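# Swap the two red-taped corner screws on the housing

## Task

At the two housing corners marked with red tape, take out each existing screw and place it in the reject dish; it may be released once any part of it is inside the dish. Then take a fresh screw from the screw feeder and drive it into that same hole. It counts as tight only when the motor stopped on its own at torque (stopped_at_torque=1), and it must not be turned or moved after that. A screw that was pushed in rather than turned must be fully backed out and driven again. Any fresh screw left unused goes back hanging in the feeder. After the final screw, raise the screwdriver well clear above the screw heads, release, and move away.

## Robot and tools

ROBOT. One UR3e arm carries a powered screwdriver. It has a hex key inside a thin vacuum sleeve that can hold a screw on the key. The tool point (end_effector_position) is the key's tip at rest. The key points along the tool point's +z axis and can be pushed back up to 12 mm. A flat block extends about 9 cm from the last joint's axis toward the tool's -y side and rotates with the tool, so keep it clear of parts.

FRAME. All poses use the scene frame. The origin is on the table top directly under the arm base, +z is up, and +y is to the left when facing along +x. Positions are in metres. Orientations are unit quaternions written w first (qw, qx, qy, qz). The base may be tilted, and the printed position gets less accurate at long reach.

ROW FORMAT. A row is 10 numbers: x, y, z, qw, qx, qy, qz, spindle, torque_limit, sleeve_vacuum. The first seven are an absolute target pose for the tool point in the scene frame. They are not an offset. spindle is in [-1, 1]: +1 turns the key clockwise at 500 rpm to drive a screw in, -1 reverses, and full speed takes 0.5 s to reach. torque_limit is in [-1, 1] and maps linearly from 0.3 N m at -1 to 1.2 N m at +1. sleeve_vacuum is in [-1, 1]: above 0.01 holds a screw, anything else releases it. All three persist until changed. The spindle keeps turning between calls, and the arm does not track the screw meanwhile, so finish an action with spindle 0. A row may add 6 numbers in [0, 1], one stiffness scale per joint in Joint positions order. They persist until changed.

execute_actions(actions). actions is a list of actions. Each action is a list of up to 15 rows, and each row lasts one 1/30 s step. If fewer rows are given, the last row repeats to fill 15 steps. An empty list only reports state and images. An action is rejected if its target is over 0.6 m from the current tool point along any of the tool's axes. If the first action is malformed or fails that check, nothing in the call runs. Each step the command is clipped to 100 mm and 16 degrees from the measured pose, so far targets need several actions. Repeat the quaternion in every row to hold orientation. Motion trails commands by about 0.17 s.

move(target, speed, stop_force, blocking). target is one absolute row as above. Its tool numbers are applied when the move begins. The tool point follows a straight line lasting 0.5 to 10 s. speed is in m/s, from 0.002 to 0.5 (default 0.25), and rotation is capped at twice that in rad/s. stop_force (5 to 24 N) ends the path when the wrist sensor feels that much extra push against the motion. Use it only with slow speeds and without rotation, and omit it when moving away from something the tool presses on. blocking=false returns after 0.5 s while the arm continues, and cannot be combined with stop_force. Until that move's end is shown, poll with wait(0) or call stop. The move line reports done, off_target, moving, held, fault or contact, plus limits=paced (pose clipped) or limits=held (some steps blocked), and the distance to target. The path ignores obstacles and may overshoot speed.

wait(seconds): 0 to 10 s while the last command is held. stop(): brakes a running move, and the spindle keeps going. zoom_image(camera="cam_wrist", region=[x0, y0, x1, y1]): enlarges a region of the last image, in pixels from the top-left, at most 504 by 504. read_manual(section="licences") returns licence text only. finished_scene(scene) takes the current scene number and cannot be undone.

SCREW HANDLING. To engage, put the tool point on the screw axis, 2 mm below the head top, and rotate slowly with spindle between -0.2 and 0.2. A negative value seats the key without advancing the screw, and a positive value seats it and drives. While the screw turns, move the tool along its axis by 0.7 mm per turn: downward when driving, upward when unscrewing. Driving halts at 95% of torque_limit, and stopped_at_torque then reads 1. To run again, the spindle must stay at 0 or below for 0.5 s first. Unscrewing never halts on its own. If the turns count stops changing, increase torque_limit. screw_detected=1 means sleeve_vacuum_kpa is above 30, so a head is sealing the sleeve. turns is the key's total turns since the start, with clockwise positive.

RESULTS. The state line gives the tool pose and its linear and angular velocities. It also includes Hand target (the pose now being driven to), joint positions and torques, and Wrist force and Wrist torque along the tool's own axes. The wrist sensor has an offset of up to about 3.5 N, noise of about 1.4 N, and saturates near 30 N. "no reading" is normal at the start. Step readings list positions, and HELD marks a step that was held back. "pose unreachable" means the clearance check altered or blocked the command. MOTOR HOT appears from 70 °C, and at 85 °C the brakes lock until the motors cool.

CAMERA. cam_wrist is a 504x504 fisheye on the wrist. Its calibration is given and may be off by a few millimetres and about half a degree.

AVOID. The arm is stiff. Commanding past a firm contact can trigger a 10 s fault stop that cancels the rest of the call. This happens at joint load limits of 50.2, 50.2, 26, 8.37, 8.37 and 8.37 N m, or at 150 N of outside force. Approach slowly. Do not drop screws, slam, or push hard, and never knock anything off the table. Loose items may be nudged now and then, so recheck positions before acting.

Each tool is called after ">>>" as a command line: name --argument value for each argument, lists and objects as JSON in quotes; but a table of rows of numbers goes row by row, as --pt "numbers of a row", without its own name.

## Session

>>> execute_actions --actions '[]'

Scene clock: 0.00 s.
end_effector_position=(+0.2927, +0.0340, +0.2906) sleeve_vacuum_kpa=0 screw_detected=0 stopped_at_torque=0 turns=0.00 end_effector_quat_wxyz=(-0.195, +0.681, +0.706, +0.002) end_effector_velocity=(-0.000, -0.000, -0.000) end_effector_angular_velocity=(-0.001, -0.000, -0.000)
Joint positions: [-0.577 -1.58   0.667 -0.658 -1.571 -0.577]
Joint velocities: [-0. -0. -0. -0. -0. -0.]
Joint torques (N m, as the arm reports them, + toward a larger angle): no reading
Wrist force (N, on the end effector, along its own x y z axes, offset not removed): no reading
Wrist torque (N m, same axes, about the end effector's origin, offset not removed): no reading
Hand target: +0.293, +0.034, +0.291; -0.195, +0.681, +0.706, +0.002
Joint stiffness scale: [1. 1. 1. 1. 1. 1.]
camera_calibration (this result's frames):
cam_wrist: T_world_to_cam=[[-0.0213389, 0.969483, 0.244229, -0.00603945], [0.99969, 0.0238302, -0.0072502, -0.286556], [-0.012849, 0.243998, -0.969691, 0.539769], [0, 0, 0, 1]] pos_world=[0.293273, -0.119019, 0.522806]

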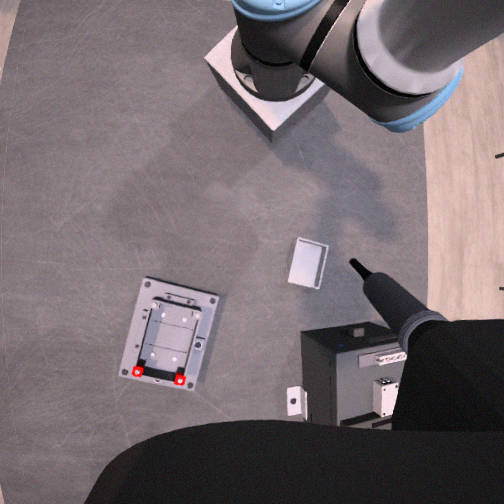

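>>> zoom_image --camera "cam_wrist" --region '[110, 280, 230, 400]'

>>> zoom_image --camera "cam_wrist" --region '[325, 225, 385, 285]'

>>> zoom_image --camera "cam_wrist" --region '[280, 300, 420, 440]'

Region (110, 280, 230, 400) of cam_wrist's 504x504 image, scaled by 4.200, with more detail than that image has.

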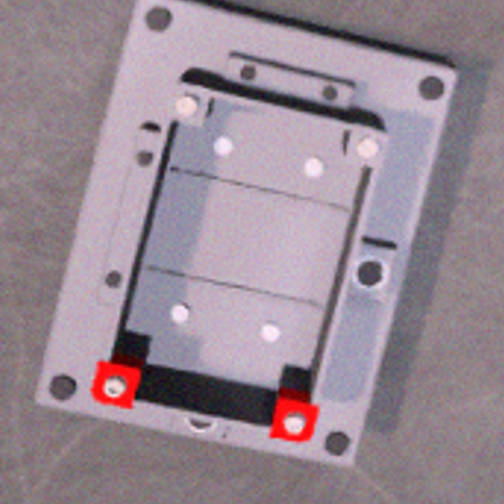

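Region (325, 225, 385, 285) of cam_wrist's 504x504 image, scaled by 8.400, with more detail than that image has.

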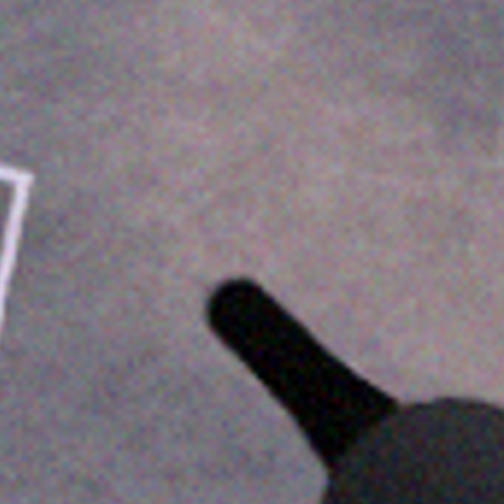

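Region (280, 300, 420, 440) of cam_wrist's 504x504 image, scaled by 3.600, with more detail than that image has.

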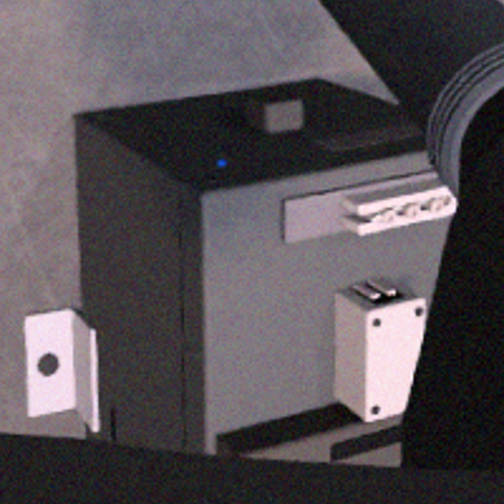

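>>> move --target '[0.491,-0.126,0.088,0,1,0,0,0,0,0]' --speed 0.3

>>> wait --seconds 1

>>> zoom_image --camera "cam_wrist" --region '[325, 225, 385, 285]'

Scene clock: 44.63 s.
end_effector_position=(+0.4903, -0.1250, +0.0879) sleeve_vacuum_kpa=0 screw_detected=0 stopped_at_torque=0 turns=0.00 end_effector_quat_wxyz=(-0.001, +1.000, +0.001, -0.000) end_effector_velocity=(+0.000, -0.004, -0.000) end_effector_angular_velocity=(-0.011, +0.002, -0.011)
Joint positions: [-0.548 -1.605  1.615 -1.958 -1.67   1.037]
Joint velocities: [ 0.005  0.004 -0.002 -0.005 -0.013  0.015]
Joint torques (N m, as the arm reports them, + toward a larger angle): [  4.92 -17.82 -12.53  -3.53   0.49   0.14]
Wrist force (N, on the end effector, along its own x y z axes, offset not removed): [0.2 2.3 2.0]
Wrist torque (N m, same axes, about the end effector's origin, offset not removed): [0.69 0.08 -0.20]
Hand target: +0.491, -0.126, +0.088; +0.000, +1.000, +0.000, -0.000
Off the commanded pose: 0.001 m, 0 deg.
Joint stiffness scale: [1. 1. 1. 1. 1. 1.]
move: done
camera_calibration (this result's frames):
cam_wrist: T_world_to_cam=[[0.999024, 0.0156769, -0.0413048, -0.392563], [0.0257555, -0.966282, 0.256194, -0.151177], [-0.0358957, -0.257007, -0.965743, 0.332835], [0, 0, 0, 1]] pos_world=[0.408021, -0.0543844, 0.343949]

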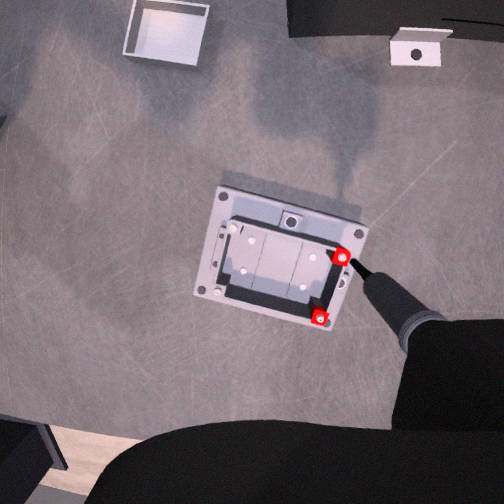

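Scene clock: 45.63 s.
end_effector_position=(+0.4902, -0.1259, +0.0879) sleeve_vacuum_kpa=0 screw_detected=0 stopped_at_torque=0 turns=0.00 end_effector_quat_wxyz=(-0.000, +1.000, +0.000, -0.001) end_effector_velocity=(+0.000, -0.000, +0.000) end_effector_angular_velocity=(+0.001, -0.001, -0.001)
Joint positions: [-0.548 -1.605  1.614 -1.959 -1.672  1.04 ]
Joint velocities: [-0.001  0.    -0.     0.     0.001  0.   ]
Joint torques (N m, as the arm reports them, + toward a larger angle): [  4.61 -17.76 -12.62  -3.58   0.32   0.12]
Wrist force (N, on the end effector, along its own x y z axes, offset not removed): [0.2 1.7 1.5]
Wrist torque (N m, same axes, about the end effector's origin, offset not removed): [0.40 0.04 -0.25]
Hand target: +0.491, -0.126, +0.088; +0.000, +1.000, +0.000, -0.000
Off the commanded pose: 0.001 m, 0 deg.
Joint stiffness scale: [1. 1. 1. 1. 1. 1.]
wait: 1.00 s; at rest by 0.17 s
camera_calibration (this result's frames):
cam_wrist: T_world_to_cam=[[0.999039, 0.0134679, -0.0417075, -0.392781], [0.0238024, -0.965774, 0.258289, -0.151176], [-0.0368014, -0.259034, -0.965167, 0.332771], [0, 0, 0, 1]] pos_world=[0.408248, -0.0545132, 0.343844]

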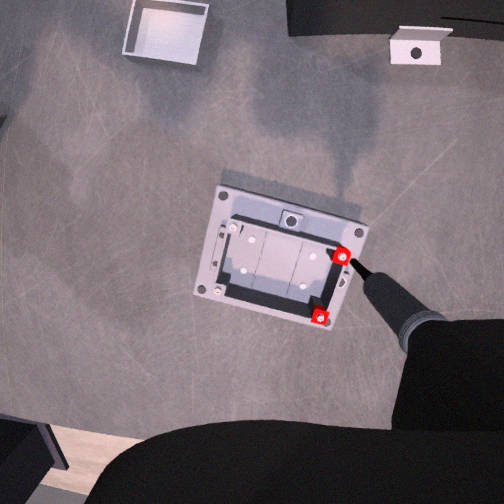

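Region (325, 225, 385, 285) of cam_wrist's 504x504 image, scaled by 8.400, with more detail than that image has.

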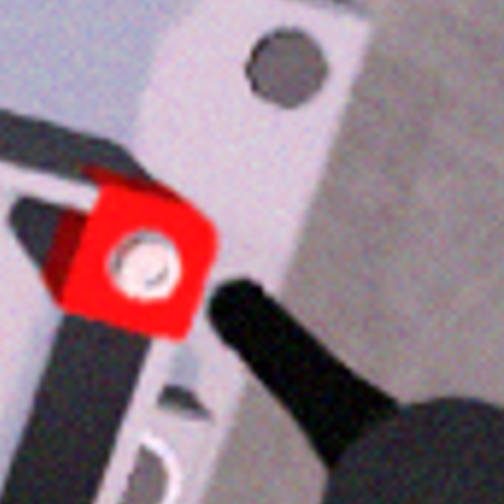

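>>> execute_actions --actions '[[[0.4859,-0.1275,0.083,0,1,0,0,0,0,0]]]'

>>> wait --seconds 1

>>> zoom_image --camera "cam_wrist" --region '[325, 225, 385, 285]'

Scene clock: 55.70 s.
end_effector_position=(+0.4855, -0.1272, +0.0830) sleeve_vacuum_kpa=0 screw_detected=0 stopped_at_torque=0 turns=0.00 end_effector_quat_wxyz=(-0.000, +1.000, -0.001, -0.002) end_effector_velocity=(+0.001, -0.001, -0.001) end_effector_angular_velocity=(-0.004, -0.010, +0.004)
Joint positions: [-0.56  -1.615  1.648 -1.982 -1.669  1.03 ]
Joint velocities: [-0.006 -0.009  0.023 -0.025  0.004 -0.011]
Joint torques (N m, as the arm reports them, + toward a larger angle): [  3.86 -18.59 -11.61  -3.56   0.62  -0.22]
Wrist force (N, on the end effector, along its own x y z axes, offset not removed): [-2.0 1.9 0.4]
Wrist torque (N m, same axes, about the end effector's origin, offset not removed): [0.56 0.65 -0.25]
Hand target: +0.486, -0.127, +0.083; +0.000, +1.000, -0.000, -0.000
Off the commanded pose: 0.001 m, 0 deg.
Joint stiffness scale: [1. 1. 1. 1. 1. 1.]
Step readings (end_effector_position):
0: (+0.4902, -0.1259, +0.0879)
1: (+0.4903, -0.1259, +0.0879)
2: (+0.4903, -0.1260, +0.0878)
4: (+0.4892, -0.1263, +0.0868)
8: (+0.4866, -0.1270, +0.0845)
15: end_effector_position above
camera_calibration (this result's frames):
cam_wrist: T_world_to_cam=[[0.998965, 0.0121167, -0.0438436, -0.38814], [0.0230544, -0.965766, 0.258387, -0.150697], [-0.0392118, -0.25913, -0.965046, 0.328652], [0, 0, 0, 1]] pos_world=[0.4041, -0.0556717, 0.339085]

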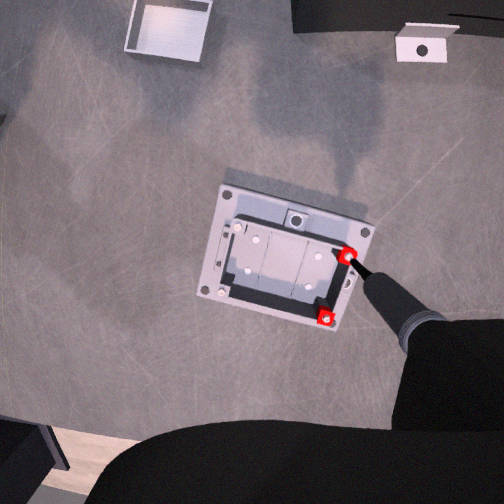

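Scene clock: 56.70 s.
end_effector_position=(+0.4857, -0.1272, +0.0828) sleeve_vacuum_kpa=0 screw_detected=0 stopped_at_torque=0 turns=0.00 end_effector_quat_wxyz=(-0.000, +1.000, +0.000, -0.001) end_effector_velocity=(+0.000, -0.000, +0.000) end_effector_angular_velocity=(-0.000, -0.000, +0.000)
Joint positions: [-0.561 -1.616  1.652 -1.987 -1.668  1.028]
Joint velocities: [ 0.  0. -0. -0. -0. -0.]
Joint torques (N m, as the arm reports them, + toward a larger angle): [  3.76 -18.5  -11.78  -3.62   0.61  -0.18]
Wrist force (N, on the end effector, along its own x y z axes, offset not removed): [-0.7 3.6 1.0]
Wrist torque (N m, same axes, about the end effector's origin, offset not removed): [0.99 0.28 -0.24]
Hand target: +0.486, -0.127, +0.083; +0.000, +1.000, -0.000, -0.000
Off the commanded pose: 0.000 m, 0 deg.
Joint stiffness scale: [1. 1. 1. 1. 1. 1.]
wait: 1.00 s; at rest by 0.17 s
camera_calibration (this result's frames):
cam_wrist: T_world_to_cam=[[0.999031, 0.0132185, -0.0419724, -0.388474], [0.0236464, -0.965664, 0.258716, -0.150984], [-0.0371114, -0.259458, -0.965041, 0.327404], [0, 0, 0, 1]] pos_world=[0.403818, -0.0557176, 0.338715]

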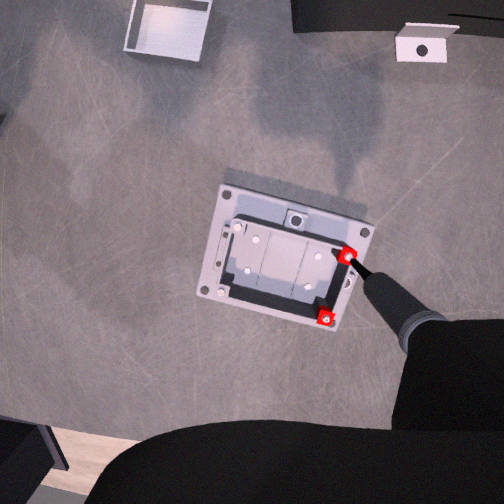

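Region (325, 225, 385, 285) of cam_wrist's 504x504 image, scaled by 8.400, with more detail than that image has.

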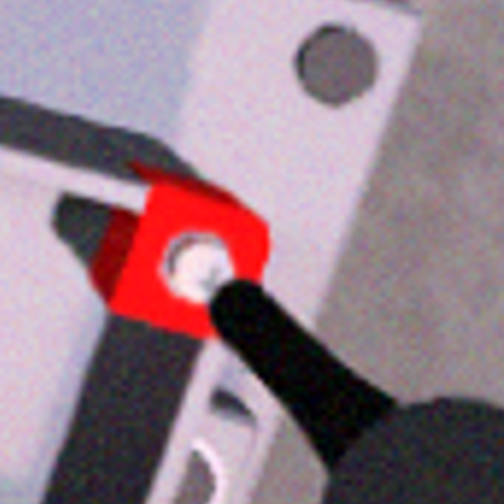

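>>> execute_actions --actions '[[[0.4861,-0.1276,0.076,0,1,0,0,0,0,1]],[[0.4861,-0.1276,0.072,0,1,0,0,0,0,1]],[[0.4861,-0.1276,0.0695,0,1,0,0,0,0,1]],[[0.4861,-0.1276,0.068,0,1,0,0,-0.05,0,1]],[[0.4859,-0.1275,0.0668,0,1,0,0,-0.05,0,1]],[[0.4855,-0.1274,0.0658,0,1,0,-0.0007,0,0,1]]]'

>>> zoom_image --camera "cam_wrist" --region '[325, 225, 385, 285]'

Scene clock: 72.00 s.
end_effector_position=(+0.4904, -0.1276, +0.0708) sleeve_vacuum_kpa=14 screw_detected=0 stopped_at_torque=0 turns=-0.42 end_effector_quat_wxyz=(+0.001, +1.000, +0.001, +0.006) end_effector_velocity=(-0.000, -0.000, -0.000) end_effector_angular_velocity=(-0.000, +0.000, -0.000)
Joint positions: [-0.565 -1.595  1.695 -2.064 -1.662  1.022]
Joint velocities: [-0.     0.001  0.001 -0.001 -0.     0.   ]
Joint torques (N m, as the arm reports them, + toward a larger angle): [  2.67 -14.18  -9.97  -3.1   -0.11  -0.16]
Wrist force (N, on the end effector, along its own x y z axes, offset not removed): [-0.8 1.5 -5.8]
Wrist torque (N m, same axes, about the end effector's origin, offset not removed): [0.82 0.13 -0.30]
Hand target: +0.485, -0.127, +0.066; -0.000, +1.000, +0.000, -0.001
Off the commanded pose: 0.007 m, 1 deg.
Joint stiffness scale: [1. 1. 1. 1. 1. 1.]
Step readings (end_effector_position; steps 1 to 15: 1st action; 16 to 30: 2nd action; 31 to 45: 3rd action; 46 to 60: 4th action; 61 to 75: 5th action; 76 to 90: 6th action):
0: (+0.4857, -0.1272, +0.0828)
1: (+0.4857, -0.1272, +0.0828)
2: (+0.4858, -0.1273, +0.0826)
4: (+0.4858, -0.1273, +0.0816)
8: (+0.4867, -0.1277, +0.0802)
15: (+0.4876, -0.1283, +0.0788)
16: (+0.4876, -0.1283, +0.0787)
17: (+0.4877, -0.1283, +0.0785)
19: (+0.4877, -0.1283, +0.0777)
23: (+0.4877, -0.1283, +0.0762)
30: (+0.4884, -0.1285, +0.0756)
31: (+0.4885, -0.1286, +0.0756)
32: (+0.4886, -0.1286, +0.0755)
34: (+0.4886, -0.1286, +0.0750)
38: (+0.4886, -0.1286, +0.0740)
45: (+0.4890, -0.1288, +0.0736)
46: (+0.4891, -0.1288, +0.0736)
47: (+0.4892, -0.1288, +0.0736)
49: (+0.4894, -0.1287, +0.0734)
53: (+0.4896, -0.1284, +0.0729)
60: (+0.4901, -0.1281, +0.0725)
61: (+0.4901, -0.1281, +0.0725)
62: (+0.4902, -0.1280, +0.0724)
64: (+0.4902, -0.1279, +0.0722)
68: (+0.4902, -0.1277, +0.0718)
75: (+0.4903, -0.1276, +0.0716)
76: (+0.4903, -0.1276, +0.0715)
77: (+0.4903, -0.1276, +0.0715)
79: (+0.4903, -0.1276, +0.0713)
83: (+0.4904, -0.1276, +0.0710)
90: end_effector_position above
camera_calibration (this result's frames):
cam_wrist: T_world_to_cam=[[0.999493, 0.0144131, -0.0283759, -0.39465], [0.0213412, -0.964946, 0.261578, -0.147321], [-0.023611, -0.262051, -0.964765, 0.308992], [0, 0, 0, 1]] pos_world=[0.40489, -0.0554973, 0.325442]

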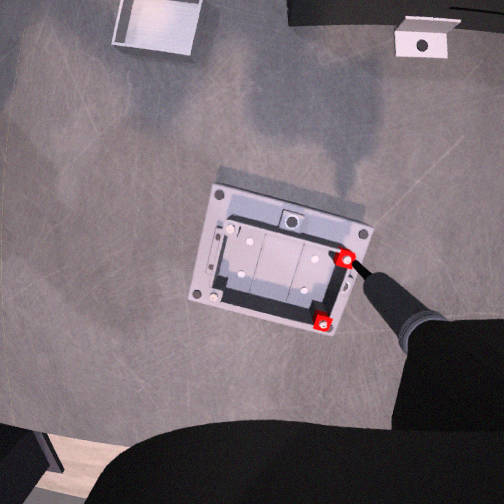

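Region (325, 225, 385, 285) of cam_wrist's 504x504 image, scaled by 8.400, with more detail than that image has.

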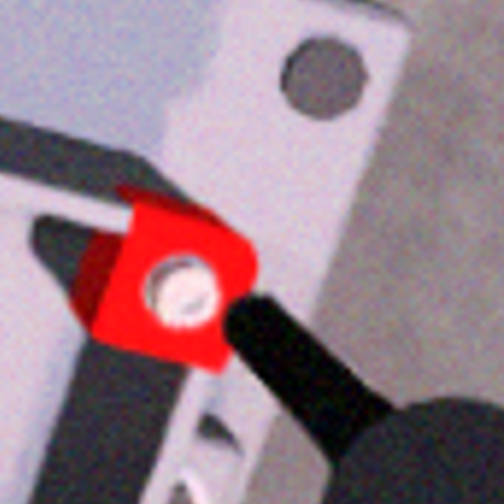

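>>> execute_actions --actions '[[[0.489,-0.128,0.077,0,1,0,0,0,0,1]],[[0.488,-0.128,0.087,0,1,0,0,0,0,1]],[[0.4816,-0.1236,0.086,0,1,0,0,0,0,1]],[[0.4816,-0.1236,0.0835,0,1,0,0,0,0,1]],[[0.4817,-0.1237,0.0822,0,1,0,0,-0.05,0,1]],[[0.4818,-0.1238,0.081,0,1,0,0,-0.05,0,1]],[[0.4818,-0.1238,0.080,0,1,0,0,0,0,1]]]'

>>> zoom_image --camera "cam_wrist" --region '[325, 225, 385, 285]'

Scene clock: 96.70 s.
end_effector_position=(+0.4824, -0.1238, +0.0813) sleeve_vacuum_kpa=39 screw_detected=1 stopped_at_torque=0 turns=-0.83 end_effector_quat_wxyz=(+0.000, +1.000, -0.000, +0.001) end_effector_velocity=(+0.000, +0.000, -0.000) end_effector_angular_velocity=(-0.000, -0.000, +0.001)
Joint positions: [-0.558 -1.633  1.687 -2.008 -1.668  1.03 ]
Joint velocities: [ 0.    -0.     0.001 -0.002 -0.    -0.   ]
Joint torques (N m, as the arm reports them, + toward a larger angle): [  3.42 -16.32 -11.74  -3.62   0.49  -0.2 ]
Wrist force (N, on the end effector, along its own x y z axes, offset not removed): [-1.2 2.8 -1.9]
Wrist torque (N m, same axes, about the end effector's origin, offset not removed): [0.91 0.01 -0.27]
Hand target: +0.482, -0.124, +0.080; -0.000, +1.000, -0.000, -0.000
Off the commanded pose: 0.001 m, 0 deg.
Joint stiffness scale: [1. 1. 1. 1. 1. 1.]
Step readings (end_effector_position; steps 1 to 15: 1st action; 16 to 30: 2nd action; 31 to 45: 3rd action; 46 to 60: 4th action; 61 to 75: 5th action; 76 to 90: 6th action; 91 to 105: 7th action):
0: (+0.4904, -0.1276, +0.0708)
1: (+0.4904, -0.1276, +0.0708)
2: (+0.4904, -0.1276, +0.0710)
4: (+0.4908, -0.1279, +0.0724)
8: (+0.4918, -0.1289, +0.0759)
15: (+0.4908, -0.1290, +0.0774)
16: (+0.4905, -0.1288, +0.0774)
17: (+0.4902, -0.1287, +0.0776)
19: (+0.4900, -0.1287, +0.0794)
23: (+0.4903, -0.1291, +0.0840)
30: (+0.4891, -0.1286, +0.0862)
31: (+0.4889, -0.1285, +0.0863)
32: (+0.4886, -0.1284, +0.0864)
34: (+0.4873, -0.1276, +0.0868)
38: (+0.4844, -0.1254, +0.0867)
45: (+0.4819, -0.1239, +0.0859)
46: (+0.4818, -0.1238, +0.0858)
47: (+0.4817, -0.1237, +0.0857)
49: (+0.4815, -0.1235, +0.0852)
53: (+0.4814, -0.1234, +0.0845)
60: (+0.4817, -0.1235, +0.0842)
61: (+0.4817, -0.1235, +0.0842)
62: (+0.4817, -0.1236, +0.0841)
64: (+0.4818, -0.1236, +0.0839)
68: (+0.4817, -0.1235, +0.0832)
75: (+0.4820, -0.1236, +0.0830)
76: (+0.4820, -0.1236, +0.0830)
77: (+0.4820, -0.1236, +0.0830)
79: (+0.4822, -0.1237, +0.0828)
83: (+0.4822, -0.1237, +0.0823)
90: (+0.4823, -0.1237, +0.0819)
91: (+0.4823, -0.1237, +0.0819)
92: (+0.4823, -0.1237, +0.0819)
94: (+0.4822, -0.1237, +0.0816)
98: (+0.4823, -0.1238, +0.0813)
105: end_effector_position above
camera_calibration (this result's frames):
cam_wrist: T_world_to_cam=[[0.999165, 0.0129425, -0.038753, -0.385638], [0.0225776, -0.965429, 0.259687, -0.146774], [-0.0340522, -0.260345, -0.964915, 0.325107], [0, 0, 0, 1]] pos_world=[0.399701, -0.0520687, 0.336871]

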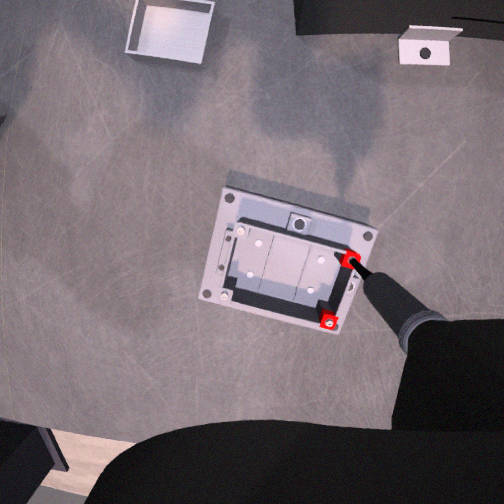

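Region (325, 225, 385, 285) of cam_wrist's 504x504 image, scaled by 8.400, with more detail than that image has.

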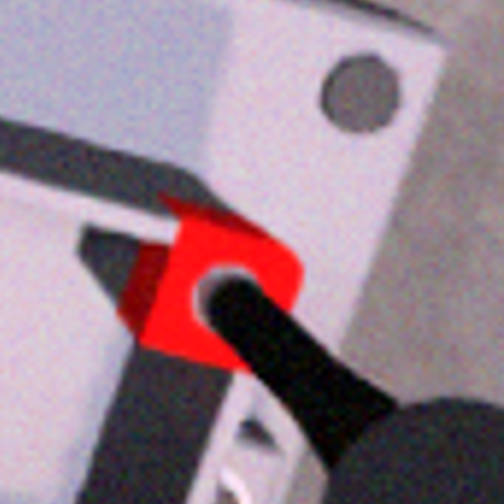

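>>> execute_actions --actions '[[[0.4785,-0.1227,0.0775,-0.0013,1,0,-0.0045,-1,0,1]],[[0.4785,-0.1227,0.080,-0.0013,1,0,-0.0045,-1,0,1]],[[0.4785,-0.1227,0.083,-0.0013,1,0,-0.0045,-1,0,1]],[[0.4785,-0.1227,0.086,-0.0013,1,0,-0.0045,-1,0,1]],[[0.4806,-0.1233,0.089,-0.0005,1,0,-0.002,-1,0,1]],[[0.4822,-0.1237,0.093,0,1,0,0,-0.5,0,1]],[[0.4822,-0.1237,0.097,0,1,0,0,0,0,1]]]'

Scene clock: 111.00 s.
end_effector_position=(+0.4824, -0.1239, +0.0961) sleeve_vacuum_kpa=40 screw_detected=1 stopped_at_torque=0 turns=-21.80 end_effector_quat_wxyz=(-0.000, +1.000, +0.000, +0.000) end_effector_velocity=(-0.002, +0.001, +0.001) end_effector_angular_velocity=(+0.003, +0.006, -0.000)
Joint positions: [-0.554 -1.652  1.638 -1.937 -1.67   1.034]
Joint velocities: [ 0.    -0.001 -0.007  0.015 -0.     0.001]
Joint torques (N m, as the arm reports them, + toward a larger angle): [  4.59 -18.37 -13.36  -3.24   0.26   0.15]
Wrist force (N, on the end effector, along its own x y z axes, offset not removed): [-1.3 1.9 0.0]
Wrist torque (N m, same axes, about the end effector's origin, offset not removed): [0.50 0.37 -0.27]
Hand target: +0.482, -0.124, +0.097; +0.000, +1.000, +0.000, +0.000
Off the commanded pose: 0.001 m, 0 deg.
Joint stiffness scale: [1. 1. 1. 1. 1. 1.]
Step readings (end_effector_position; steps 1 to 15: 1st action; 16 to 30: 2nd action; 31 to 45: 3rd action; 46 to 60: 4th action; 61 to 75: 5th action; 76 to 90: 6th action; 91 to 105: 7th action):
0: (+0.4824, -0.1238, +0.0813)
1: (+0.4824, -0.1238, +0.0813)
2: (+0.4824, -0.1238, +0.0812)
4: (+0.4823, -0.1238, +0.0811)
8: (+0.4822, -0.1237, +0.0811)
15: (+0.4822, -0.1238, +0.0810)
16: (+0.4822, -0.1238, +0.0810)
17: (+0.4821, -0.1237, +0.0810)
19: (+0.4821, -0.1237, +0.0812)
23: (+0.4821, -0.1238, +0.0819)
30: (+0.4821, -0.1239, +0.0825)
31: (+0.4821, -0.1238, +0.0826)
32: (+0.4821, -0.1239, +0.0828)
34: (+0.4821, -0.1239, +0.0835)
38: (+0.4821, -0.1238, +0.0846)
45: (+0.4821, -0.1238, +0.0855)
46: (+0.4821, -0.1238, +0.0856)
47: (+0.4821, -0.1238, +0.0858)
49: (+0.4822, -0.1238, +0.0865)
53: (+0.4821, -0.1238, +0.0876)
60: (+0.4820, -0.1238, +0.0884)
61: (+0.4820, -0.1238, +0.0884)
62: (+0.4821, -0.1239, +0.0886)
64: (+0.4822, -0.1238, +0.0890)
68: (+0.4822, -0.1239, +0.0896)
75: (+0.4822, -0.1238, +0.0900)
76: (+0.4823, -0.1239, +0.0901)
77: (+0.4823, -0.1239, +0.0903)
79: (+0.4821, -0.1239, +0.0905)
83: (+0.4821, -0.1239, +0.0913)
90: (+0.4821, -0.1239, +0.0921)
91: (+0.4821, -0.1238, +0.0921)
92: (+0.4820, -0.1238, +0.0923)
94: (+0.4822, -0.1238, +0.0932)
98: (+0.4827, -0.1240, +0.0952)
105: end_effector_position above
camera_calibration (this result's frames):
cam_wrist: T_world_to_cam=[[0.999106, 0.0134045, -0.0400947, -0.384827], [0.0233358, -0.96569, 0.258647, -0.150969], [-0.035252, -0.259352, -0.965139, 0.340185], [0, 0, 0, 1]] pos_world=[0.399998, -0.0524034, 0.351944]

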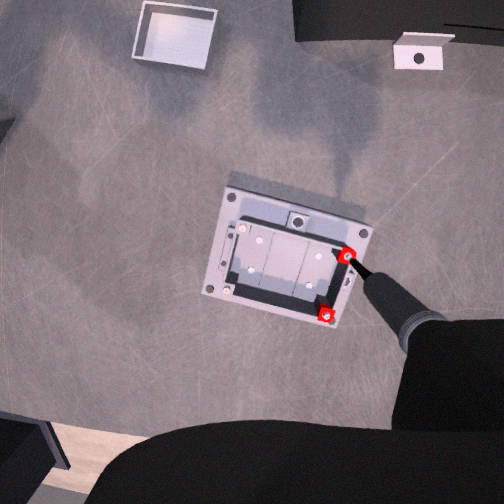

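>>> move --target '[0.45,-0.07,0.105,0,1,0,0,0,0,1]' --speed 0.15

>>> move --target '[0.295,0.11,0.06,0,1,0,0,0,0,1]' --speed 0.2

>>> zoom_image --camera "cam_wrist" --region '[280, 180, 440, 340]'

Scene clock: 122.03 s.
end_effector_position=(+0.4502, -0.0694, +0.1047) sleeve_vacuum_kpa=40 screw_detected=1 stopped_at_torque=0 turns=-21.80 end_effector_quat_wxyz=(-0.002, +1.000, +0.002, -0.001) end_effector_velocity=(-0.003, -0.000, -0.001) end_effector_angular_velocity=(-0.009, +0.001, -0.017)
Joint positions: [-0.422 -1.792  1.816 -1.957 -1.716  1.155]
Joint velocities: [ 0.01  -0.009  0.02  -0.012 -0.012  0.026]
Joint torques (N m, as the arm reports them, + toward a larger angle): [  5.15 -15.86 -12.27  -3.81   0.37   0.05]
Wrist force (N, on the end effector, along its own x y z axes, offset not removed): [0.1 0.0 2.0]
Wrist torque (N m, same axes, about the end effector's origin, offset not removed): [-0.06 0.09 -0.13]
Hand target: +0.450, -0.070, +0.105; -0.000, +1.000, +0.000, -0.000
Off the commanded pose: 0.001 m, 0 deg.
Joint stiffness scale: [1. 1. 1. 1. 1. 1.]
move: done
camera_calibration (this result's frames):
cam_wrist: T_world_to_cam=[[0.998969, 0.0172309, -0.0420092, -0.352537], [0.0274225, -0.96636, 0.255729, -0.101399], [-0.0361895, -0.256617, -0.965835, 0.362154], [0, 0, 0, 1]] pos_world=[0.36806, 0.00102188, 0.360901]

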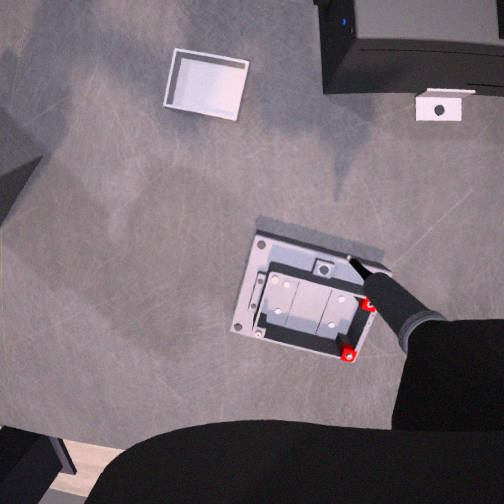

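Scene clock: 124.40 s.
end_effector_position=(+0.2939, +0.1111, +0.0596) sleeve_vacuum_kpa=40 screw_detected=1 stopped_at_torque=0 turns=-21.80 end_effector_quat_wxyz=(-0.001, +1.000, +0.002, -0.001) end_effector_velocity=(+0.003, -0.004, +0.001) end_effector_angular_velocity=(-0.013, -0.007, -0.019)
Joint positions: [ 0.296 -1.848  2.442 -2.344 -1.918  1.868]
Joint velocities: [ 0.009  0.012 -0.008 -0.003 -0.016  0.028]
Joint torques (N m, as the arm reports them, + toward a larger angle): [  4.28  -7.95 -10.29  -3.5   -0.26   0.06]
Wrist force (N, on the end effector, along its own x y z axes, offset not removed): [-1.2 1.8 1.3]
Wrist torque (N m, same axes, about the end effector's origin, offset not removed): [0.43 0.52 -0.13]
Hand target: +0.295, +0.110, +0.060; -0.000, +1.000, +0.000, +0.000
Off the commanded pose: 0.002 m, 0 deg.
Joint stiffness scale: [1. 1. 1. 1. 1. 1.]
move: done
camera_calibration (this result's frames):
cam_wrist: T_world_to_cam=[[0.998911, 0.0176604, -0.0431913, -0.201377], [0.0281623, -0.966198, 0.25626, 0.0885506], [-0.0372057, -0.257197, -0.965642, 0.359564], [0, 0, 0, 1]] pos_world=[0.212042, 0.181593, 0.315821]

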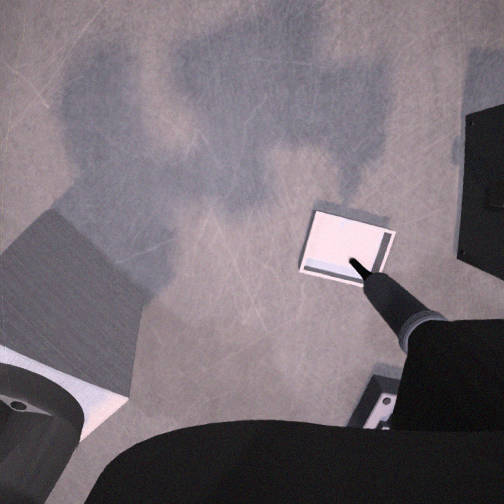

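Region (280, 180, 440, 340) of cam_wrist's 504x504 image, scaled by 3.150, with more detail than that image has.

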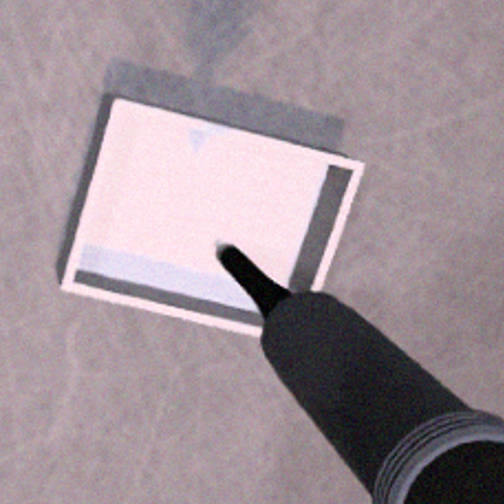

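>>> move --target '[0.288,0.114,0.022,0,1,0,0,0,0,1]' --speed 0.06

>>> execute_actions --actions '[[[0.288,0.114,0.022,0,1,0,0,0,0,0],[0.288,0.114,0.022,0,1,0,0,0,0,0],[0.288,0.114,0.022,0,1,0,0,0,0,0],[0.288,0.114,0.022,0,1,0,0,0,0,0],[0.288,0.114,0.022,0,1,0,0,0,0,0],[0.288,0.114,0.022,0,1,0,0,0,0,0],[0.288,0.114,0.026,0,1,0,0,0,0,0],[0.288,0.114,0.031,0,1,0,0,0,0,0]]]'

>>> move --target '[0.37,0.15,0.2,0,1,0,0,0,0,0]' --speed 0.2

>>> wait --seconds 1

Scene clock: 139.57 s.
end_effector_position=(+0.2875, +0.1139, +0.0222) sleeve_vacuum_kpa=40 screw_detected=1 stopped_at_torque=0 turns=-21.80 end_effector_quat_wxyz=(+0.000, +1.000, +0.000, -0.001) end_effector_velocity=(+0.005, +0.001, +0.001) end_effector_angular_velocity=(+0.004, -0.015, -0.003)
Joint positions: [ 0.26  -1.681  2.572 -2.654 -1.914  1.834]
Joint velocities: [-0.001  0.005  0.007 -0.029  0.    -0.003]
Joint torques (N m, as the arm reports them, + toward a larger angle): [ 3.51 -8.92 -7.19 -3.58 -0.07 -0.29]
Wrist force (N, on the end effector, along its own x y z axes, offset not removed): [-1.0 1.8 1.0]
Wrist torque (N m, same axes, about the end effector's origin, offset not removed): [0.50 0.25 -0.16]
Hand target: +0.288, +0.114, +0.022; +0.000, +1.000, -0.000, -0.000
Off the commanded pose: 0.001 m, 0 deg.
Joint stiffness scale: [1. 1. 1. 1. 1. 1.]
move: done
camera_calibration (this result's frames):
cam_wrist: T_world_to_cam=[[0.999017, 0.0132574, -0.0422883, -0.196178], [0.0238023, -0.96541, 0.259648, 0.102091], [-0.0373833, -0.2604, -0.964777, 0.324362], [0, 0, 0, 1]] pos_world=[0.205681, 0.185624, 0.278133]

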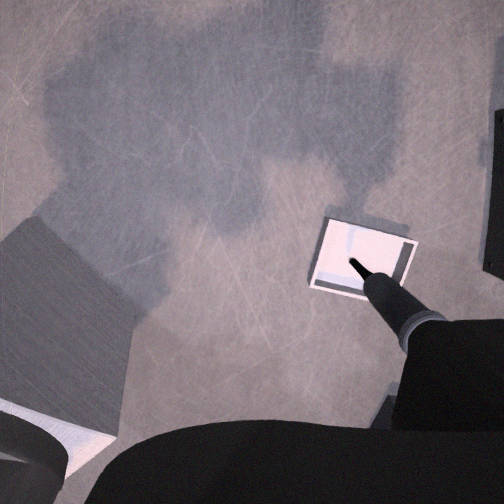

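Scene clock: 140.07 s.
end_effector_position=(+0.2908, +0.1148, +0.0292) sleeve_vacuum_kpa=0 screw_detected=0 stopped_at_torque=0 turns=-21.80 end_effector_quat_wxyz=(-0.002, +1.000, -0.000, +0.005) end_effector_velocity=(+0.002, +0.001, +0.019) end_effector_angular_velocity=(+0.004, -0.007, -0.001)
Joint positions: [ 0.27  -1.712  2.562 -2.622 -1.915  1.841]
Joint velocities: [ 0.03  -0.096 -0.049  0.147 -0.004  0.029]
Joint torques (N m, as the arm reports them, + toward a larger angle): [ 3.75 -9.1  -8.34 -3.1  -0.3   0.12]
Wrist force (N, on the end effector, along its own x y z axes, offset not removed): [0.0 1.5 1.3]
Wrist torque (N m, same axes, about the end effector's origin, offset not removed): [0.46 0.16 -0.25]
Hand target: +0.288, +0.114, +0.031; -0.000, +1.000, +0.000, +0.001
Off the commanded pose: 0.003 m, 1 deg.
Joint stiffness scale: [1. 1. 1. 1. 1. 1.]
Step readings (end_effector_position):
0: (+0.2875, +0.1139, +0.0222)
1: (+0.2877, +0.1139, +0.0223)
2: (+0.2878, +0.1139, +0.0223)
4: (+0.2880, +0.1140, +0.0224)
8: (+0.2881, +0.1140, +0.0225)
15: end_effector_position above
camera_calibration (this result's frames):
cam_wrist: T_world_to_cam=[[0.999439, 0.0126299, -0.0310291, -0.19956], [0.0201601, -0.966476, 0.255964, 0.102351], [-0.0267561, -0.256446, -0.966188, 0.327961], [0, 0, 0, 1]] pos_world=[0.206159, 0.185544, 0.284482]

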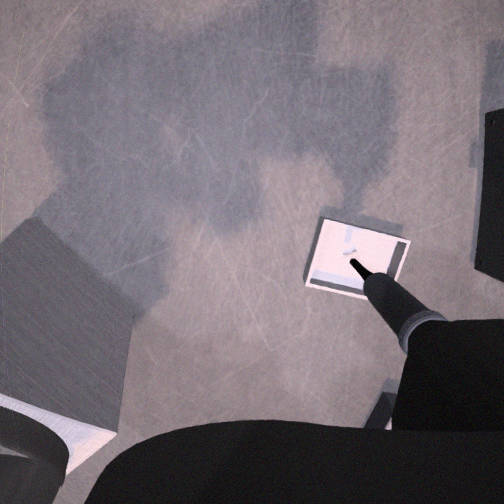

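Scene clock: 142.33 s.
end_effector_position=(+0.3713, +0.1508, +0.2001) sleeve_vacuum_kpa=0 screw_detected=0 stopped_at_torque=0 turns=-21.80 end_effector_quat_wxyz=(-0.002, +1.000, +0.000, +0.002) end_effector_velocity=(-0.004, -0.002, -0.000) end_effector_angular_velocity=(-0.012, +0.020, -0.004)
Joint positions: [ 0.526 -1.6    1.519 -1.59  -1.952  2.113]
Joint velocities: [ 0.003  0.019 -0.036  0.043 -0.001  0.017]
Joint torques (N m, as the arm reports them, + toward a larger angle): [  5.48 -12.76 -12.52  -2.87  -0.47   0.09]
Wrist force (N, on the end effector, along its own x y z axes, offset not removed): [-0.1 1.7 2.7]
Wrist torque (N m, same axes, about the end effector's origin, offset not removed): [0.42 0.24 -0.25]
Hand target: +0.370, +0.150, +0.200; -0.000, +1.000, +0.000, +0.000
Off the commanded pose: 0.001 m, 0 deg.
Joint stiffness scale: [1. 1. 1. 1. 1. 1.]
move: done
camera_calibration (this result's frames):
cam_wrist: T_world_to_cam=[[0.999253, 0.0138824, -0.0360761, -0.274229], [0.0226456, -0.966599, 0.25529, 0.0910052], [-0.0313271, -0.255917, -0.966191, 0.506064], [0, 0, 0, 1]] pos_world=[0.287817, 0.221283, 0.455828]

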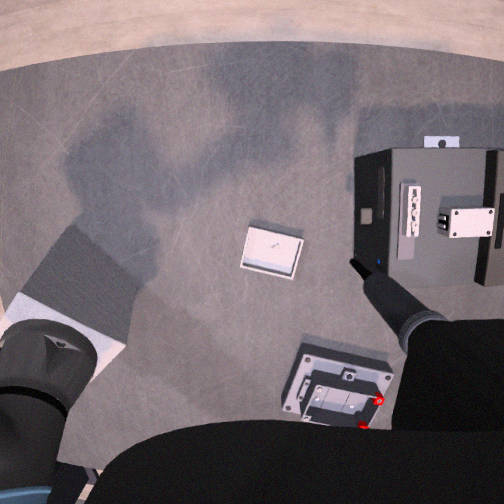

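Scene clock: 143.33 s.
end_effector_position=(+0.3703, +0.1501, +0.1999) sleeve_vacuum_kpa=0 screw_detected=0 stopped_at_torque=0 turns=-21.80 end_effector_quat_wxyz=(-0.001, +1.000, -0.000, +0.000) end_effector_velocity=(-0.000, +0.000, -0.000) end_effector_angular_velocity=(+0.001, +0.001, -0.001)
Joint positions: [ 0.526 -1.597  1.514 -1.582 -1.952  2.116]
Joint velocities: [-0.001 -0.    -0.     0.     0.001  0.   ]
Joint torques (N m, as the arm reports them, + toward a larger angle): [  6.1  -12.81 -12.3   -2.97  -0.45   0.19]
Wrist force (N, on the end effector, along its own x y z axes, offset not removed): [-1.3 1.6 2.2]
Wrist torque (N m, same axes, about the end effector's origin, offset not removed): [0.37 0.53 -0.22]
Hand target: +0.370, +0.150, +0.200; -0.000, +1.000, +0.000, +0.000
Off the commanded pose: 0.000 m, 0 deg.
Joint stiffness scale: [1. 1. 1. 1. 1. 1.]
wait: 1.00 s; at rest by 0.17 s
camera_calibration (this result's frames):
cam_wrist: T_world_to_cam=[[0.999112, 0.0128853, -0.0401059, -0.272233], [0.0228042, -0.965941, 0.257755, 0.0897507], [-0.0354187, -0.25844, -0.965378, 0.507421], [0, 0, 0, 1]] pos_world=[0.287917, 0.22134, 0.455801]

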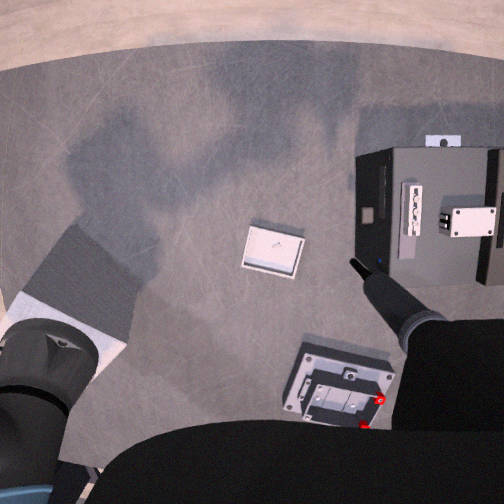

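>>> zoom_image --camera "cam_wrist" --region '[385, 180, 445, 240]'

Region (385, 180, 445, 240) of cam_wrist's 504x504 image, scaled by 8.400, with more detail than that image has.

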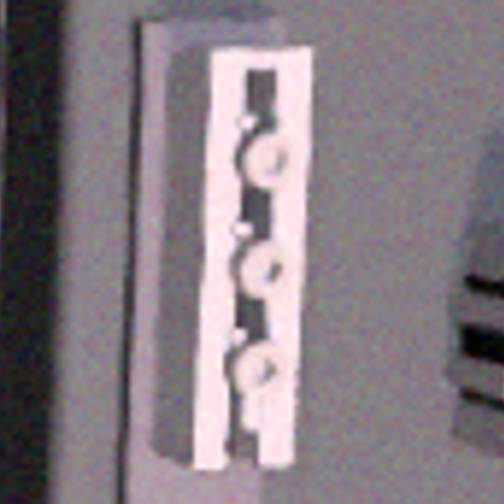

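>>> move --target '[0.444,0.1956,0.186,0,1,0,0,0,0,0]' --speed 0.12

>>> wait --seconds 1

>>> zoom_image --camera "cam_wrist" --region '[325, 225, 385, 285]'

Scene clock: 157.80 s.
end_effector_position=(+0.4444, +0.1960, +0.1860) sleeve_vacuum_kpa=0 screw_detected=0 stopped_at_torque=0 turns=-21.80 end_effector_quat_wxyz=(-0.001, +1.000, +0.000, +0.002) end_effector_velocity=(+0.001, +0.000, +0.002) end_effector_angular_velocity=(-0.005, +0.010, -0.001)
Joint positions: [ 0.515 -1.238  1.121 -1.557 -1.951  2.101]
Joint velocities: [ 0.001  0.025 -0.054  0.041  0.     0.006]
Joint torques (N m, as the arm reports them, + toward a larger angle): [  7.   -17.57 -12.39  -3.03  -0.36   0.15]
Wrist force (N, on the end effector, along its own x y z axes, offset not removed): [-0.9 2.4 2.4]
Wrist torque (N m, same axes, about the end effector's origin, offset not removed): [0.61 0.38 -0.24]
Hand target: +0.444, +0.196, +0.186; -0.000, +1.000, +0.000, +0.000
Off the commanded pose: 0.001 m, 0 deg.
Joint stiffness scale: [1. 1. 1. 1. 1. 1.]
move: done
camera_calibration (this result's frames):
cam_wrist: T_world_to_cam=[[0.999231, 0.0140469, -0.0366182, -0.34841], [0.0229813, -0.966288, 0.256435, 0.136278], [-0.0317816, -0.25708, -0.965867, 0.506721], [0, 0, 0, 1]] pos_world=[0.361115, 0.266845, 0.441721]

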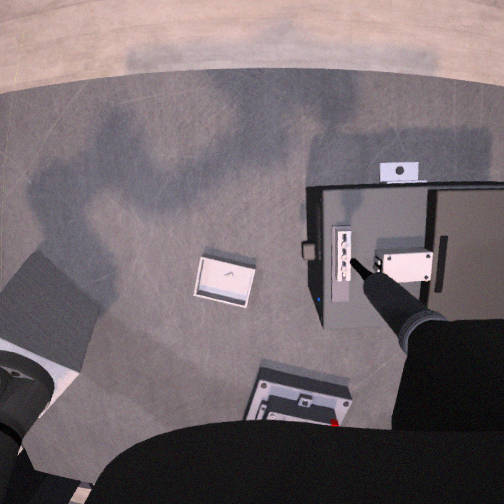

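Scene clock: 158.80 s.
end_effector_position=(+0.4441, +0.1957, +0.1862) sleeve_vacuum_kpa=0 screw_detected=0 stopped_at_torque=0 turns=-21.80 end_effector_quat_wxyz=(-0.001, +1.000, +0.000, +0.001) end_effector_velocity=(+0.000, +0.000, +0.000) end_effector_angular_velocity=(-0.001, -0.001, +0.001)
Joint positions: [ 0.515 -1.234  1.112 -1.549 -1.951  2.102]
Joint velocities: [ 0.001 -0.    -0.001 -0.    -0.001  0.   ]
Joint torques (N m, as the arm reports them, + toward a larger angle): [  6.26 -17.95 -12.8   -3.05  -0.42   0.1 ]
Wrist force (N, on the end effector, along its own x y z axes, offset not removed): [0.7 2.8 2.7]
Wrist torque (N m, same axes, about the end effector's origin, offset not removed): [0.78 0.01 -0.33]
Hand target: +0.444, +0.196, +0.186; -0.000, +1.000, +0.000, +0.000
Off the commanded pose: 0.000 m, 0 deg.
Joint stiffness scale: [1. 1. 1. 1. 1. 1.]
wait: 1.00 s; at rest by 0.17 s
camera_calibration (this result's frames):
cam_wrist: T_world_to_cam=[[0.999125, 0.0139075, -0.0394425, -0.347479], [0.0236281, -0.965866, 0.257961, 0.135253], [-0.0345086, -0.258668, -0.96535, 0.508173], [0, 0, 0, 1]] pos_world=[0.361515, 0.266917, 0.441969]

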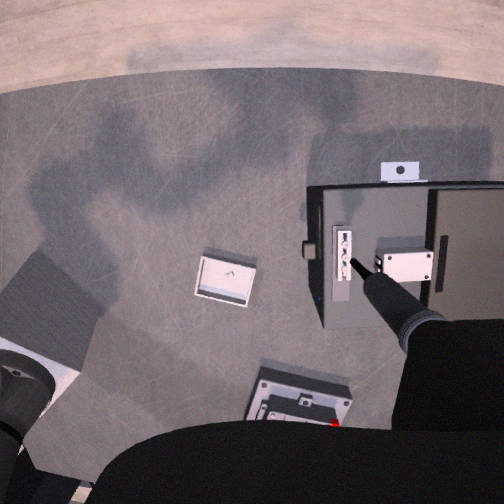

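Region (325, 225, 385, 285) of cam_wrist's 504x504 image, scaled by 8.400, with more detail than that image has.

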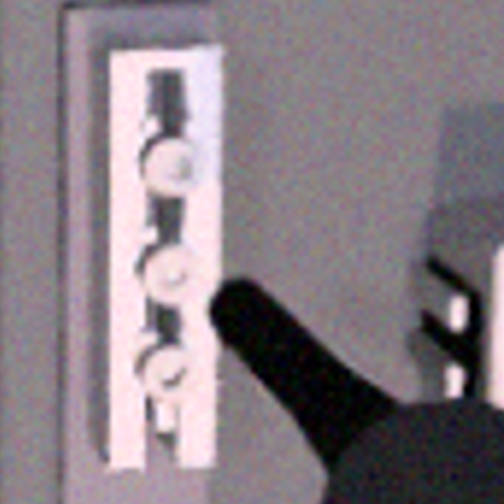

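>>> execute_actions --actions '[[[0.4392,0.1972,0.179,0,1,0,0,0,0,1]],[[0.4395,0.1968,0.176,0,1,0,0,-0.1,0,1]],[[0.44,0.1964,0.1745,0,1,0,0,-0.1,0,1]],[[0.4404,0.196,0.173,0,1,0,0,-0.1,0,1]],[[0.4408,0.1956,0.1715,0,1,0,0,0,0,1]]]'

>>> zoom_image --camera "cam_wrist" --region '[325, 225, 385, 285]'

Scene clock: 175.87 s.
end_effector_position=(+0.4403, +0.1957, +0.1714) sleeve_vacuum_kpa=14 screw_detected=0 stopped_at_torque=0 turns=-23.04 end_effector_quat_wxyz=(+0.001, +1.000, +0.000, -0.000) end_effector_velocity=(+0.001, +0.001, -0.000) end_effector_angular_velocity=(+0.002, -0.002, +0.001)
Joint positions: [ 0.506 -1.248  1.2   -1.623 -1.951  2.094]
Joint velocities: [-0.001 -0.001  0.004 -0.006  0.001 -0.003]
Joint torques (N m, as the arm reports them, + toward a larger angle): [  5.94 -19.84 -12.09  -3.37  -0.2   -0.19]
Wrist force (N, on the end effector, along its own x y z axes, offset not removed): [-1.2 1.8 1.4]
Wrist torque (N m, same axes, about the end effector's origin, offset not removed): [0.49 0.48 -0.22]
Hand target: +0.441, +0.196, +0.172; +0.000, +1.000, -0.000, -0.000
Off the commanded pose: 0.000 m, 0 deg.
Joint stiffness scale: [1. 1. 1. 1. 1. 1.]
Step readings (end_effector_position; steps 1 to 15: 1st action; 16 to 30: 2nd action; 31 to 45: 3rd action; 46 to 60: 4th action; 61 to 75: 5th action):
0: (+0.4441, +0.1957, +0.1862)
1: (+0.4441, +0.1957, +0.1862)
2: (+0.4441, +0.1957, +0.1859)
4: (+0.4429, +0.1958, +0.1844)
8: (+0.4399, +0.1961, +0.1809)
15: (+0.4386, +0.1966, +0.1787)
16: (+0.4386, +0.1967, +0.1786)
17: (+0.4386, +0.1968, +0.1785)
19: (+0.4385, +0.1969, +0.1779)
23: (+0.4383, +0.1970, +0.1767)
30: (+0.4386, +0.1971, +0.1759)
31: (+0.4387, +0.1971, +0.1759)
32: (+0.4388, +0.1971, +0.1758)
34: (+0.4389, +0.1969, +0.1755)
38: (+0.4391, +0.1967, +0.1747)
45: (+0.4394, +0.1967, +0.1744)
46: (+0.4394, +0.1967, +0.1744)
47: (+0.4395, +0.1967, +0.1743)
49: (+0.4396, +0.1965, +0.1740)
53: (+0.4397, +0.1962, +0.1733)
60: (+0.4399, +0.1962, +0.1729)
61: (+0.4399, +0.1962, +0.1729)
62: (+0.4400, +0.1962, +0.1728)
64: (+0.4400, +0.1960, +0.1725)
68: (+0.4401, +0.1957, +0.1718)
75: end_effector_position above
camera_calibration (this result's frames):
cam_wrist: T_world_to_cam=[[0.999046, 0.0134162, -0.0415653, -0.34379], [0.0237835, -0.965295, 0.260078, 0.138626], [-0.0366335, -0.260819, -0.964693, 0.495037], [0, 0, 0, 1]] pos_world=[0.3583, 0.267542, 0.427215]

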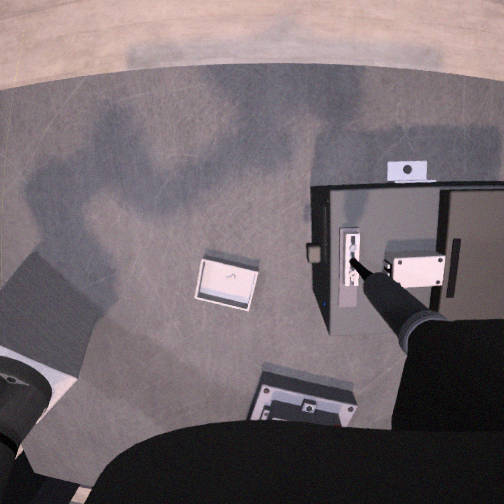

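Region (325, 225, 385, 285) of cam_wrist's 504x504 image, scaled by 8.400, with more detail than that image has.

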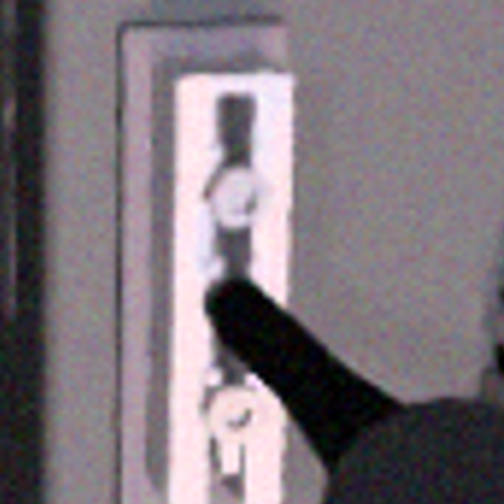

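>>> execute_actions --actions '[[[0.4419,0.1949,0.170,0,1,0,0,-0.1,0,1]],[[0.4422,0.1946,0.1685,0,1,0,0,-0.1,0,1]],[[0.4424,0.1944,0.167,0,1,0,0,-0.1,0,1]],[[0.4424,0.1944,0.1665,0,1,0,0,0,0,1]]]'

Scene clock: 185.57 s.
end_effector_position=(+0.4438, +0.1949, +0.1685) sleeve_vacuum_kpa=14 screw_detected=0 stopped_at_torque=0 turns=-24.28 end_effector_quat_wxyz=(-0.001, +1.000, -0.001, +0.002) end_effector_velocity=(+0.000, -0.000, -0.000) end_effector_angular_velocity=(+0.001, -0.000, -0.001)
Joint positions: [ 0.497 -1.251  1.219 -1.649 -1.951  2.084]
Joint velocities: [-0.001 -0.     0.002 -0.003  0.    -0.001]
Joint torques (N m, as the arm reports them, + toward a larger angle): [  5.77 -18.41 -10.57  -3.17  -0.1   -0.25]
Wrist force (N, on the end effector, along its own x y z axes, offset not removed): [-2.8 2.6 -2.2]
Wrist torque (N m, same axes, about the end effector's origin, offset not removed): [0.68 0.79 -0.24]
Hand target: +0.442, +0.194, +0.167; +0.000, +1.000, -0.000, -0.000
Off the commanded pose: 0.003 m, 0 deg.
Joint stiffness scale: [1. 1. 1. 1. 1. 1.]
Step readings (end_effector_position; steps 1 to 15: 1st action; 16 to 30: 2nd action; 31 to 45: 3rd action; 46 to 60: 4th action):
0: (+0.4405, +0.1958, +0.1714)
1: (+0.4405, +0.1958, +0.1714)
2: (+0.4406, +0.1957, +0.1713)
4: (+0.4408, +0.1955, +0.1710)
8: (+0.4412, +0.1950, +0.1704)
15: (+0.4416, +0.1949, +0.1701)
16: (+0.4416, +0.1949, +0.1701)
17: (+0.4416, +0.1949, +0.1700)
19: (+0.4416, +0.1948, +0.1696)
23: (+0.4417, +0.1946, +0.1689)
30: (+0.4421, +0.1947, +0.1687)
31: (+0.4421, +0.1947, +0.1687)
32: (+0.4421, +0.1947, +0.1687)
34: (+0.4424, +0.1946, +0.1686)
38: (+0.4429, +0.1946, +0.1686)
45: (+0.4433, +0.1947, +0.1686)
46: (+0.4434, +0.1947, +0.1686)
47: (+0.4434, +0.1947, +0.1686)
49: (+0.4435, +0.1948, +0.1685)
53: (+0.4437, +0.1948, +0.1685)
60: end_effector_position above
camera_calibration (this result's frames):
cam_wrist: T_world_to_cam=[[0.999289, 0.0121635, -0.0356908, -0.348234], [0.020958, -0.966033, 0.257566, 0.140309], [-0.0313456, -0.258131, -0.965601, 0.489453], [0, 0, 0, 1]] pos_world=[0.360388, 0.266122, 0.424048]

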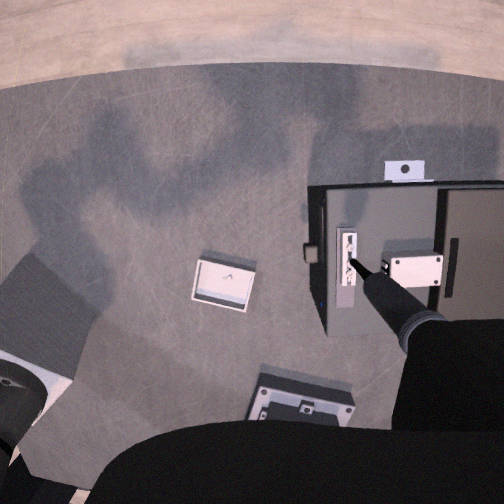

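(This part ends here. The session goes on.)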